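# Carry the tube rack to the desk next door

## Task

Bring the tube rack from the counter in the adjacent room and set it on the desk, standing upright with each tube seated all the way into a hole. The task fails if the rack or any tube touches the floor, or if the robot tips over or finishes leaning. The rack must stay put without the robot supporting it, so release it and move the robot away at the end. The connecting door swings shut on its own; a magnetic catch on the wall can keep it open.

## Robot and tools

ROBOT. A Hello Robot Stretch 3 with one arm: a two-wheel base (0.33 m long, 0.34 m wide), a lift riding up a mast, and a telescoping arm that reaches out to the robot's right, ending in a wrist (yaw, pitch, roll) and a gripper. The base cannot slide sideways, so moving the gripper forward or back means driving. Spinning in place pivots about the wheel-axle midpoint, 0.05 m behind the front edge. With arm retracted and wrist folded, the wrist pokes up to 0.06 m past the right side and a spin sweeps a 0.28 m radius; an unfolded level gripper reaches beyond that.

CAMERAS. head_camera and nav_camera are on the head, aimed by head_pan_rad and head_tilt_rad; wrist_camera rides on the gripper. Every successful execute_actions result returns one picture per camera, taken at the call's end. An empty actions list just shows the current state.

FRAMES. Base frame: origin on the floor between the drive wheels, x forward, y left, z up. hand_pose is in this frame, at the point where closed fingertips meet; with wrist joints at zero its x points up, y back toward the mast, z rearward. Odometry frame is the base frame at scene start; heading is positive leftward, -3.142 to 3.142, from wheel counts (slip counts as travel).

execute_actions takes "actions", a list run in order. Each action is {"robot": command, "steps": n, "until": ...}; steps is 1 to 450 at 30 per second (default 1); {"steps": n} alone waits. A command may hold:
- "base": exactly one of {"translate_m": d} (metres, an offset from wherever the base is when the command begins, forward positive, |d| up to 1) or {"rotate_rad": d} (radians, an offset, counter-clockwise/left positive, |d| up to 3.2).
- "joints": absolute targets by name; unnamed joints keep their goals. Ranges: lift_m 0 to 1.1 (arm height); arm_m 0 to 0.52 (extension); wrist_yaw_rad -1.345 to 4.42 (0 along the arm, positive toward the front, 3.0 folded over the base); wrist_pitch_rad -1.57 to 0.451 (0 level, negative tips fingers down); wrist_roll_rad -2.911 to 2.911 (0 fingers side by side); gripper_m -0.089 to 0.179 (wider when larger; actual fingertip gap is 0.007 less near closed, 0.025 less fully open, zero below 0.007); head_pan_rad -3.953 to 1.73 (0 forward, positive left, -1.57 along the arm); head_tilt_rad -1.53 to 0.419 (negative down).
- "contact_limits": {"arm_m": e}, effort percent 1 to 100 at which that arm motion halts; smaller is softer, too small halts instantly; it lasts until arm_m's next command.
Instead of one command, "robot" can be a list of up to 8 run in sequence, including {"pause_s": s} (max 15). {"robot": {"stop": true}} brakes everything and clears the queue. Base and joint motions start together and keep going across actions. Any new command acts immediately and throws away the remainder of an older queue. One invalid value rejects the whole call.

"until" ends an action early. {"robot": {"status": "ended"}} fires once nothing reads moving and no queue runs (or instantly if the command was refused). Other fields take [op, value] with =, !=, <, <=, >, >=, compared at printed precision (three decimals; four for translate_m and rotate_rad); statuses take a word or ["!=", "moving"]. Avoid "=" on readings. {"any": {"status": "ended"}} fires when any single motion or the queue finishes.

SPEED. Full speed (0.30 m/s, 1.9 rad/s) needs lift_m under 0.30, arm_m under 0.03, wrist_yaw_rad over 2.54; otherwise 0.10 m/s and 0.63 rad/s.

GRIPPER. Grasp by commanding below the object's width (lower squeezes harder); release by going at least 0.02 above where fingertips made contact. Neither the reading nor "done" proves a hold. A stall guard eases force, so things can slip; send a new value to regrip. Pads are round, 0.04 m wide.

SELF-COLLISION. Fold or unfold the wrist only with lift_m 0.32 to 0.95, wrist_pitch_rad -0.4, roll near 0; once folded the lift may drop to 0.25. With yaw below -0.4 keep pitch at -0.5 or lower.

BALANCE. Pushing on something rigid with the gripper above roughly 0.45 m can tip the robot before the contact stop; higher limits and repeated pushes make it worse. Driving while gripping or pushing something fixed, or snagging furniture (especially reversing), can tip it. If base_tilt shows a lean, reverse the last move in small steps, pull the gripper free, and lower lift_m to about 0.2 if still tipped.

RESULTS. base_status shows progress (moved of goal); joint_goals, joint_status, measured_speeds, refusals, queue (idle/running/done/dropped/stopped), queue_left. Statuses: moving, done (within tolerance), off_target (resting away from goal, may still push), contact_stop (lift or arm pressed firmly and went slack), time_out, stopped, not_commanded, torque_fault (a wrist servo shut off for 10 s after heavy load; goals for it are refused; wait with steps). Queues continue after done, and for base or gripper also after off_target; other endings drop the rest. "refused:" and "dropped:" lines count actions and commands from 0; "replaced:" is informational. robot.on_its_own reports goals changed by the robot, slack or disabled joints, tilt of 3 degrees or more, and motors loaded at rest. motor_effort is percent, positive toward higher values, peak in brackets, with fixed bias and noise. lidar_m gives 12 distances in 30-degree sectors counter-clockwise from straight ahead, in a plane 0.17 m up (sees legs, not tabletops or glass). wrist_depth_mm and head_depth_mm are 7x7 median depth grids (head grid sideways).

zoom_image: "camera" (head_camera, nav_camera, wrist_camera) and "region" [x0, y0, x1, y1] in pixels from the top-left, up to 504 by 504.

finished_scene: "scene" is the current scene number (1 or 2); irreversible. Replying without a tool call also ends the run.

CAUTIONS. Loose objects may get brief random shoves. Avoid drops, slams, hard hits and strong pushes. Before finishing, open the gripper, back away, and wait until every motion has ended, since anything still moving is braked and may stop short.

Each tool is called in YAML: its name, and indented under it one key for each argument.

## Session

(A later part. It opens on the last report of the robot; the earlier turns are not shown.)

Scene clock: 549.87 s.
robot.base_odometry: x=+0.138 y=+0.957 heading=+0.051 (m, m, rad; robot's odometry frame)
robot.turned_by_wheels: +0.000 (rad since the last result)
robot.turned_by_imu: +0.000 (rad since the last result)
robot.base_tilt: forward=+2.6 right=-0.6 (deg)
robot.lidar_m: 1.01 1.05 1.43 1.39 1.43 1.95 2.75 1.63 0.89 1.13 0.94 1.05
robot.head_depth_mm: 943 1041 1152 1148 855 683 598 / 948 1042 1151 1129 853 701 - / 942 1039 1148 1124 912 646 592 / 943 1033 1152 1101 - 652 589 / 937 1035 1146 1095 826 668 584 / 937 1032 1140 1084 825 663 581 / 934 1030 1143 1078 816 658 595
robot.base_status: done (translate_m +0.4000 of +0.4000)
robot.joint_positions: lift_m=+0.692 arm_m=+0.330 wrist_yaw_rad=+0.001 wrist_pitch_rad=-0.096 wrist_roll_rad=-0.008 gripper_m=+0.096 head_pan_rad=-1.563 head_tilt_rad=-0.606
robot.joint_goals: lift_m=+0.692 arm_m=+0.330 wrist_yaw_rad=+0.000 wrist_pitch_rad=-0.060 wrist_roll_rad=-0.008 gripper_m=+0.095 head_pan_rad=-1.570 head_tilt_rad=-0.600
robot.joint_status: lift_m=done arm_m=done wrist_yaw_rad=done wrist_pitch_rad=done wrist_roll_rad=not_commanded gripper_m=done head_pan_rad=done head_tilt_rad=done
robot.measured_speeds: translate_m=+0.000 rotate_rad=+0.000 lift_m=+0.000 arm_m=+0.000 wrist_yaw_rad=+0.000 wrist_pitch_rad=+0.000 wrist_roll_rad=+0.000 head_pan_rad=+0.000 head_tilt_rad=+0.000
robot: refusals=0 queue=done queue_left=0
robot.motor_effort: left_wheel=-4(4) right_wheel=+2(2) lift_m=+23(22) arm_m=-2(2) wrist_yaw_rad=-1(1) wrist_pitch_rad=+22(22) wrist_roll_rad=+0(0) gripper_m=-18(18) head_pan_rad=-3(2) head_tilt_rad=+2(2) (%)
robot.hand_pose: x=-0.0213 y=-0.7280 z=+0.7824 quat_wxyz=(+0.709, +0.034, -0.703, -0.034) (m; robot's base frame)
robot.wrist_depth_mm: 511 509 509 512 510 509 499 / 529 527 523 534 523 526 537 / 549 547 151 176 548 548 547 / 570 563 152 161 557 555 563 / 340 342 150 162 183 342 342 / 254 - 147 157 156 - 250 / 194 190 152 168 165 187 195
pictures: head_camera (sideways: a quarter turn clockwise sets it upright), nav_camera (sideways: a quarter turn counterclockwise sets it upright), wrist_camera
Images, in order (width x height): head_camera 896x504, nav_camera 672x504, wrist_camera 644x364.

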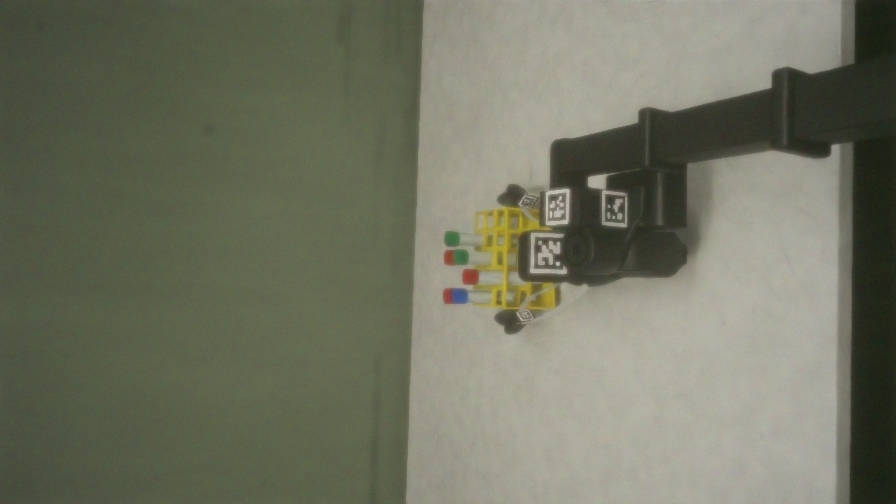

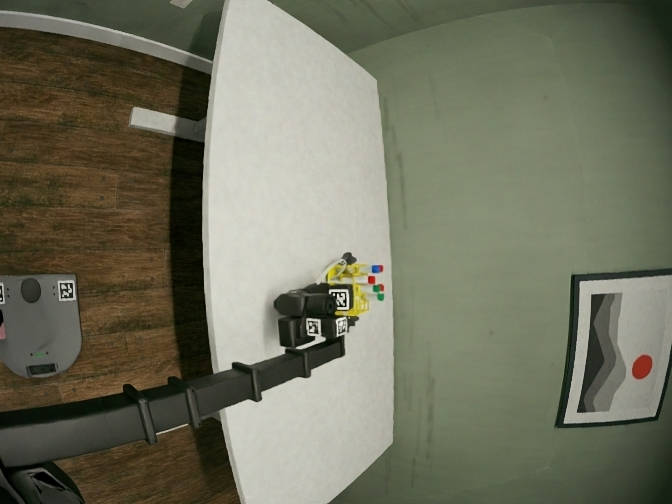

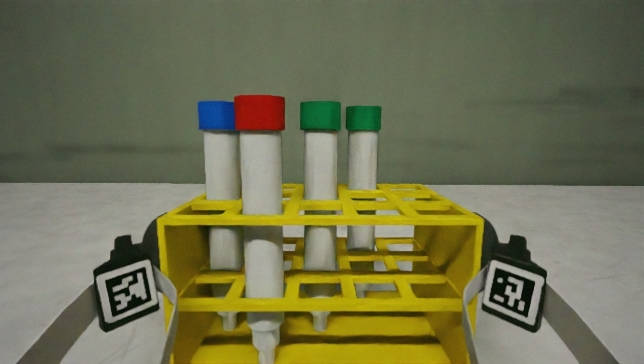

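execute_actions:
  actions:
    - {"robot":{"joints":{"lift_m":0.678}},"steps":60,"until":{"robot":{"status":"ended"}}}
    - {"steps":10}

Scene clock: 553.60 s.
robot.base_odometry: x=+0.138 y=+0.957 heading=+0.051 (m, m, rad; robot's odometry frame)
robot.turned_by_wheels: +0.000 (rad since the last result)
robot.turned_by_imu: -0.001 (rad since the last result)
robot.base_tilt: forward=+2.5 right=-0.5 (deg)
robot.lidar_m: 1.01 1.05 1.43 1.38 1.44 1.96 2.75 1.62 0.89 1.13 0.94 1.05
robot.head_depth_mm: 947 1040 1150 1148 855 685 597 / 941 1037 1145 1129 850 700 - / 938 1037 1149 1120 908 646 589 / 940 1033 1137 1109 - 651 589 / 940 1030 1143 1099 826 666 586 / 936 1031 1144 1085 825 663 584 / 937 1021 1135 1079 818 658 592
robot.base_status: done (translate_m +0.4000 of +0.4000)
robot.joint_positions: lift_m=+0.678 arm_m=+0.330 wrist_yaw_rad=+0.001 wrist_pitch_rad=-0.092 wrist_roll_rad=-0.008 gripper_m=+0.096 head_pan_rad=-1.563 head_tilt_rad=-0.606
robot.joint_goals: lift_m=+0.678 arm_m=+0.330 wrist_yaw_rad=+0.000 wrist_pitch_rad=-0.060 wrist_roll_rad=-0.008 gripper_m=+0.095 head_pan_rad=-1.570 head_tilt_rad=-0.600
robot.joint_status: lift_m=done arm_m=done wrist_yaw_rad=done wrist_pitch_rad=done wrist_roll_rad=not_commanded gripper_m=done head_pan_rad=done head_tilt_rad=done
robot.measured_speeds: translate_m=+0.000 rotate_rad=+0.000 lift_m=+0.000 arm_m=+0.000 wrist_yaw_rad=+0.000 wrist_pitch_rad=+0.000 wrist_roll_rad=+0.000 head_pan_rad=+0.000 head_tilt_rad=+0.000
robot: refusals=0 queue=done queue_left=0
robot.motor_effort: left_wheel=-4(4) right_wheel=+2(2) lift_m=+22(22) arm_m=-2(1) wrist_yaw_rad=+0(1) wrist_pitch_rad=+19(22) wrist_roll_rad=+0(0) gripper_m=-17(17) head_pan_rad=-3(3) head_tilt_rad=+3(3) (%)
robot.hand_pose: x=-0.0213 y=-0.7282 z=+0.7695 quat_wxyz=(+0.709, +0.033, -0.703, -0.032) (m; robot's base frame)
robot.wrist_depth_mm: 512 511 516 508 508 506 507 / 534 537 532 533 530 530 524 / 555 547 150 175 547 550 541 / 506 504 150 161 203 508 518 / 312 312 150 163 180 314 314 / 225 - 148 155 156 - 226 / 176 173 152 167 164 170 178
pictures: head_camera (sideways: a quarter turn clockwise sets it upright), nav_camera (sideways: a quarter turn counterclockwise sets it upright), wrist_camera
Images, in order (width x height): head_camera 896x504, nav_camera 672x504, wrist_camera 644x364.

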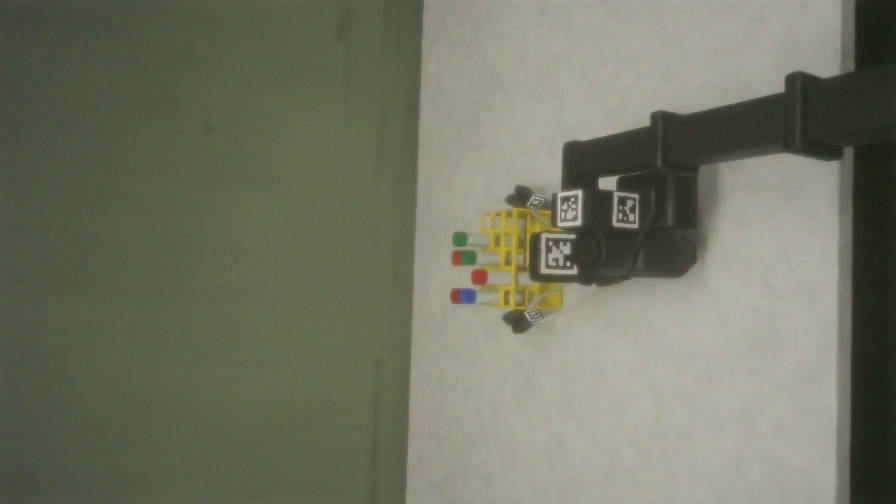

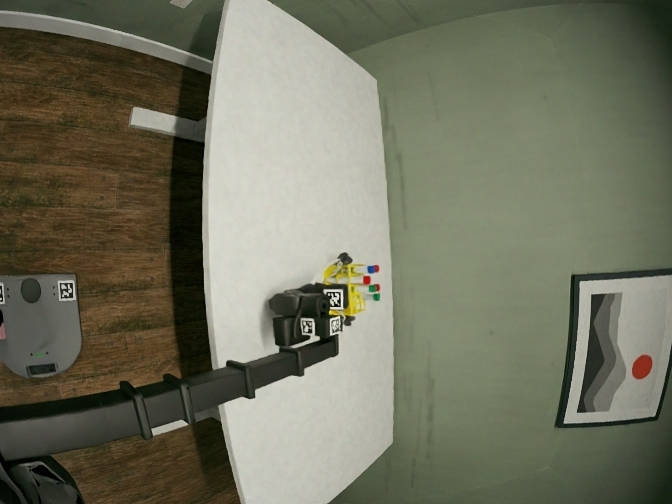

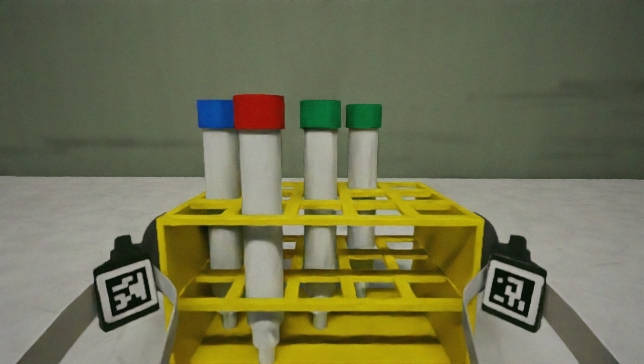

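Touching. A little lower, release, retract.

execute_actions:
  actions:
    - {"robot":[{"joints":{"lift_m":0.672}},{"joints":{"gripper_m":0.179}},{"pause_s":0.7},{"joints":{"arm_m":0.2}}],"steps":300,"until":{"robot":{"status":"ended"}}}

Scene clock: 560.57 s.
robot.base_odometry: x=+0.138 y=+0.957 heading=+0.051 (m, m, rad; robot's odometry frame)
robot.turned_by_wheels: +0.000 (rad since the last result)
robot.turned_by_imu: -0.002 (rad since the last result)
robot.base_tilt: forward=+2.5 right=-0.5 (deg)
robot.lidar_m: 1.01 1.05 1.43 1.38 1.44 1.96 2.75 1.63 0.88 1.14 0.94 1.05
robot.head_depth_mm: 943 1043 1148 1141 856 682 598 / 946 1040 1152 1132 848 698 - / 943 1037 1144 1120 844 726 1205 / 941 1036 1143 1112 836 - 1186 / 938 1028 1148 1097 831 665 584 / 936 1031 1144 1082 823 664 581 / 937 1025 1136 1072 817 658 593
robot.base_status: done (translate_m +0.4000 of +0.4000)
robot.joint_positions: lift_m=+0.672 arm_m=+0.200 wrist_yaw_rad=+0.001 wrist_pitch_rad=-0.082 wrist_roll_rad=-0.008 gripper_m=+0.179 head_pan_rad=-1.563 head_tilt_rad=-0.606
robot.joint_goals: lift_m=+0.672 arm_m=+0.200 wrist_yaw_rad=+0.000 wrist_pitch_rad=-0.060 wrist_roll_rad=-0.008 gripper_m=+0.179 head_pan_rad=-1.570 head_tilt_rad=-0.600
robot.joint_status: lift_m=done arm_m=done wrist_yaw_rad=done wrist_pitch_rad=done wrist_roll_rad=not_commanded gripper_m=done head_pan_rad=done head_tilt_rad=done
robot.measured_speeds: translate_m=+0.000 rotate_rad=+0.000 lift_m=+0.000 arm_m=+0.000 wrist_yaw_rad=+0.000 wrist_pitch_rad=+0.000 wrist_roll_rad=+0.000 head_pan_rad=+0.000 head_tilt_rad=+0.000
robot: refusals=0 queue=done queue_left=0
robot.motor_effort: left_wheel=-4(4) right_wheel=+2(2) lift_m=+22(23) arm_m=-2(2) wrist_yaw_rad=+0(0) wrist_pitch_rad=+14(19) wrist_roll_rad=+0(0) gripper_m=-1(84) head_pan_rad=-3(3) head_tilt_rad=+2(3) (%)
robot.hand_pose: x=-0.0213 y=-0.5986 z=+0.7658 quat_wxyz=(+0.709, +0.030, -0.704, -0.029) (m; robot's base frame)
robot.wrist_depth_mm: 627 633 638 624 634 626 617 / 665 647 650 646 645 652 643 / 677 681 677 303 673 675 669 / 512 504 408 280 455 516 516 / 306 307 294 293 300 335 311 / - 221 220 222 222 221 229 / 165 172 172 173 172 173 165
pictures: head_camera (sideways: a quarter turn clockwise sets it upright), nav_camera (sideways: a quarter turn counterclockwise sets it upright), wrist_camera
Images, in order (width x height): head_camera 896x504, nav_camera 672x504, wrist_camera 644x364.

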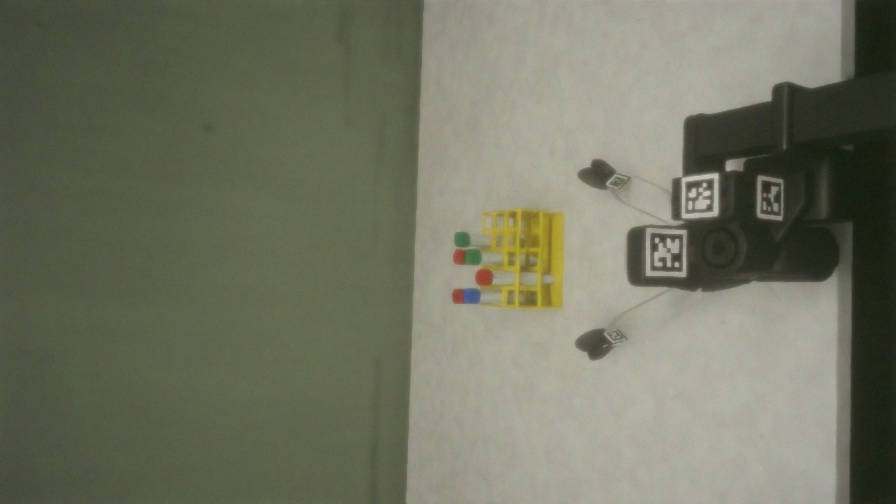

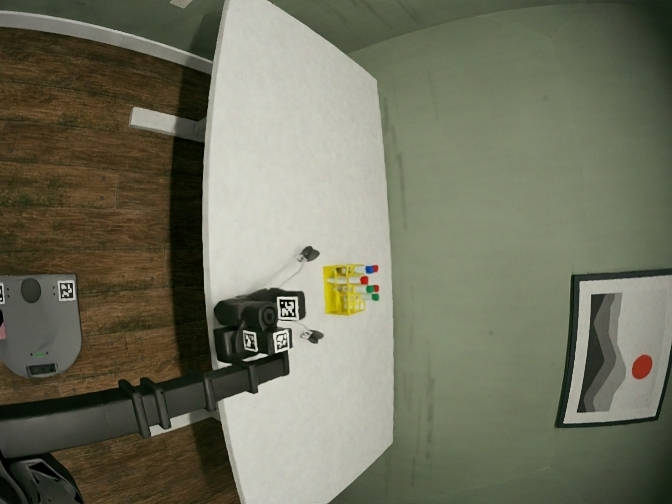

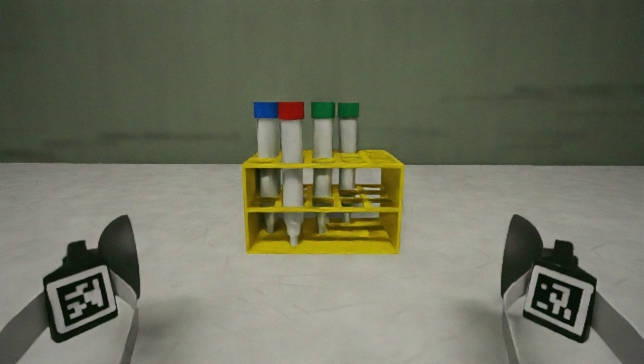

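zoom_image:
  camera: "wrist_camera"
  region: [230,85,420,265]

zoom_image:
  camera: "head_camera"
  region: [430,190,590,330]

Region (230, 85, 420, 265) of wrist_camera's 644x364 image, scaled by 2.653; it fills the top 477 rows of this view, and the rest is white.

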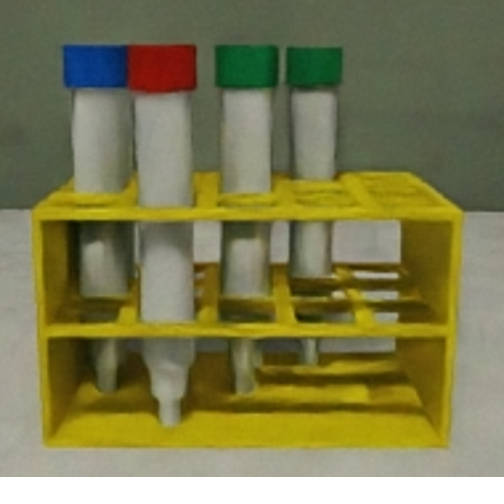

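Region (430, 190, 590, 330) of head_camera's 896x504 image, scaled by 3.150, with more detail than that image has; it fills the top 441 rows of this view, and the rest is white.

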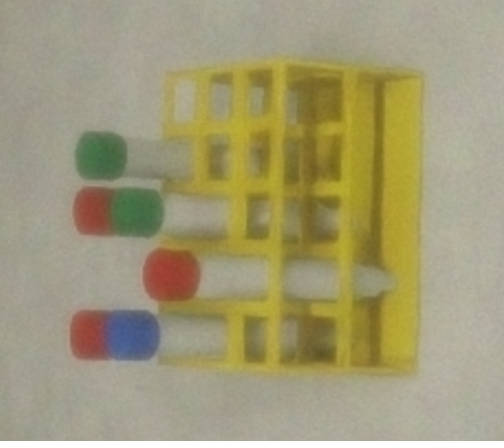

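execute_actions:
  actions:
    - {"robot":[{"joints":{"arm_m":0.0}},{"joints":{"lift_m":0.78}}],"steps":300,"until":{"robot":{"status":"ended"}}}

finished_scene:
  scene: 1

Scene clock: 572.63 s.
robot.base_odometry: x=+0.138 y=+0.957 heading=+0.051 (m, m, rad; robot's odometry frame)
robot.turned_by_wheels: +0.000 (rad since the last result)
robot.turned_by_imu: -0.003 (rad since the last result)
robot.base_tilt: forward=+2.5 right=-0.6 (deg)
robot.lidar_m: 1.01 1.05 1.42 1.38 1.43 1.96 2.75 1.62 0.89 1.14 0.94 1.05
robot.head_depth_mm: 949 1040 1153 1141 859 685 599 / 943 1038 1158 1132 849 672 595 / 943 1037 1148 1117 842 676 594 / 945 1033 1146 1111 834 672 - / 938 1034 1147 1101 831 667 587 / 937 1026 1145 1082 822 656 581 / 938 1027 1137 1079 815 659 593
robot.base_status: done (translate_m +0.4000 of +0.4000)
robot.joint_positions: lift_m=+0.780 arm_m=+0.000 wrist_yaw_rad=+0.000 wrist_pitch_rad=-0.082 wrist_roll_rad=-0.008 gripper_m=+0.179 head_pan_rad=-1.563 head_tilt_rad=-0.606
robot.joint_goals: lift_m=+0.780 arm_m=+0.000 wrist_yaw_rad=+0.000 wrist_pitch_rad=-0.060 wrist_roll_rad=-0.008 gripper_m=+0.179 head_pan_rad=-1.570 head_tilt_rad=-0.600
robot.joint_status: lift_m=done arm_m=done wrist_yaw_rad=done wrist_pitch_rad=done wrist_roll_rad=not_commanded gripper_m=done head_pan_rad=done head_tilt_rad=done
robot.measured_speeds: translate_m=+0.000 rotate_rad=+0.000 lift_m=+0.000 arm_m=+0.000 wrist_yaw_rad=+0.000 wrist_pitch_rad=+0.000 wrist_roll_rad=+0.000 head_pan_rad=+0.000 head_tilt_rad=+0.000
robot: refusals=0 queue=done queue_left=0
robot.motor_effort: left_wheel=-4(4) right_wheel=+2(2) lift_m=+30(31) arm_m=-2(1) wrist_yaw_rad=-1(1) wrist_pitch_rad=+13(14) wrist_roll_rad=+0(0) gripper_m=+0(0) head_pan_rad=-3(3) head_tilt_rad=+2(3) (%)
robot.hand_pose: x=-0.0213 y=-0.3987 z=+0.8735 quat_wxyz=(+0.709, +0.030, -0.704, -0.029) (m; robot's base frame)
robot.wrist_depth_mm: 803 811 797 809 806 807 802 / 845 845 834 850 838 850 838 / 858 860 870 856 869 872 869 / 887 885 887 766 880 890 898 / 607 582 584 497 597 644 591 / 443 416 412 414 416 417 430 / 311 325 325 323 325 325 311
pictures: head_camera (sideways: a quarter turn clockwise sets it upright), nav_camera (sideways: a quarter turn counterclockwise sets it upright), wrist_camera
Images, in order (width x height): head_camera 896x504, nav_camera 672x504, wrist_camera 644x364.

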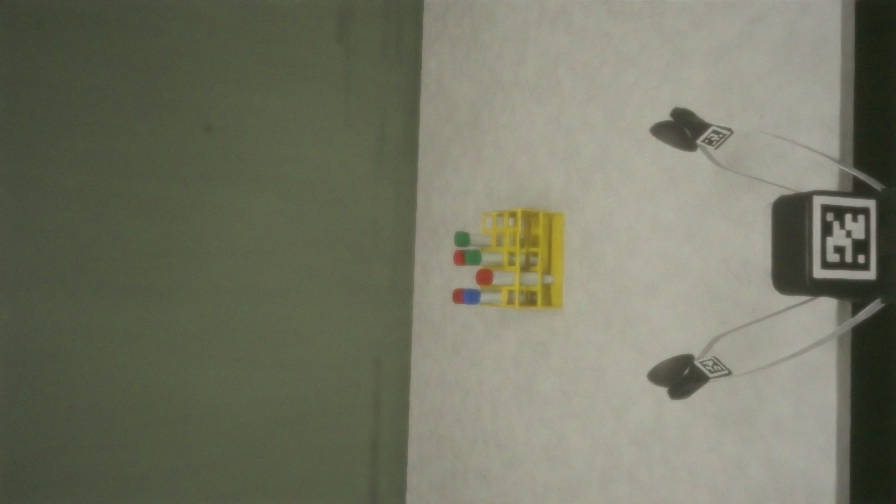

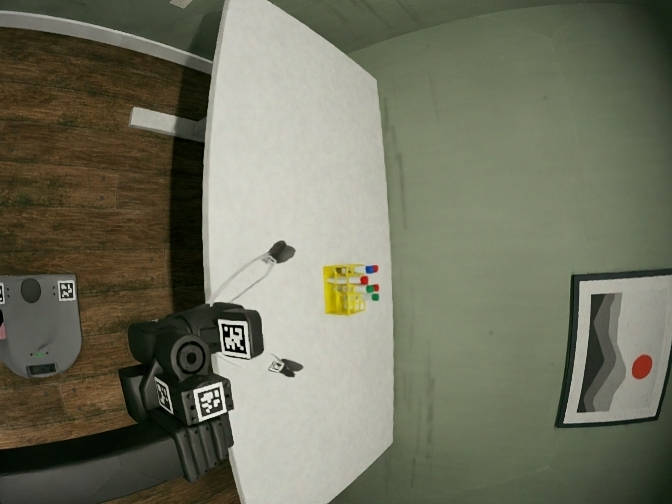

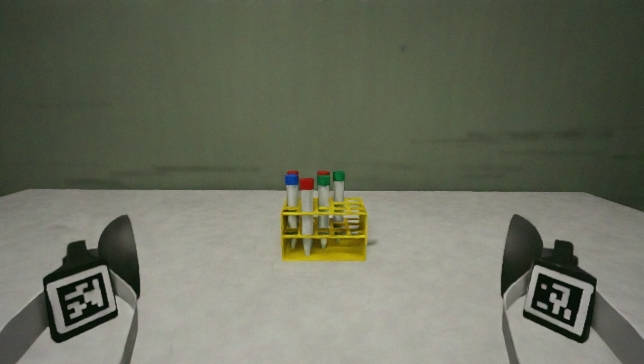

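The scene is finished: the task was done.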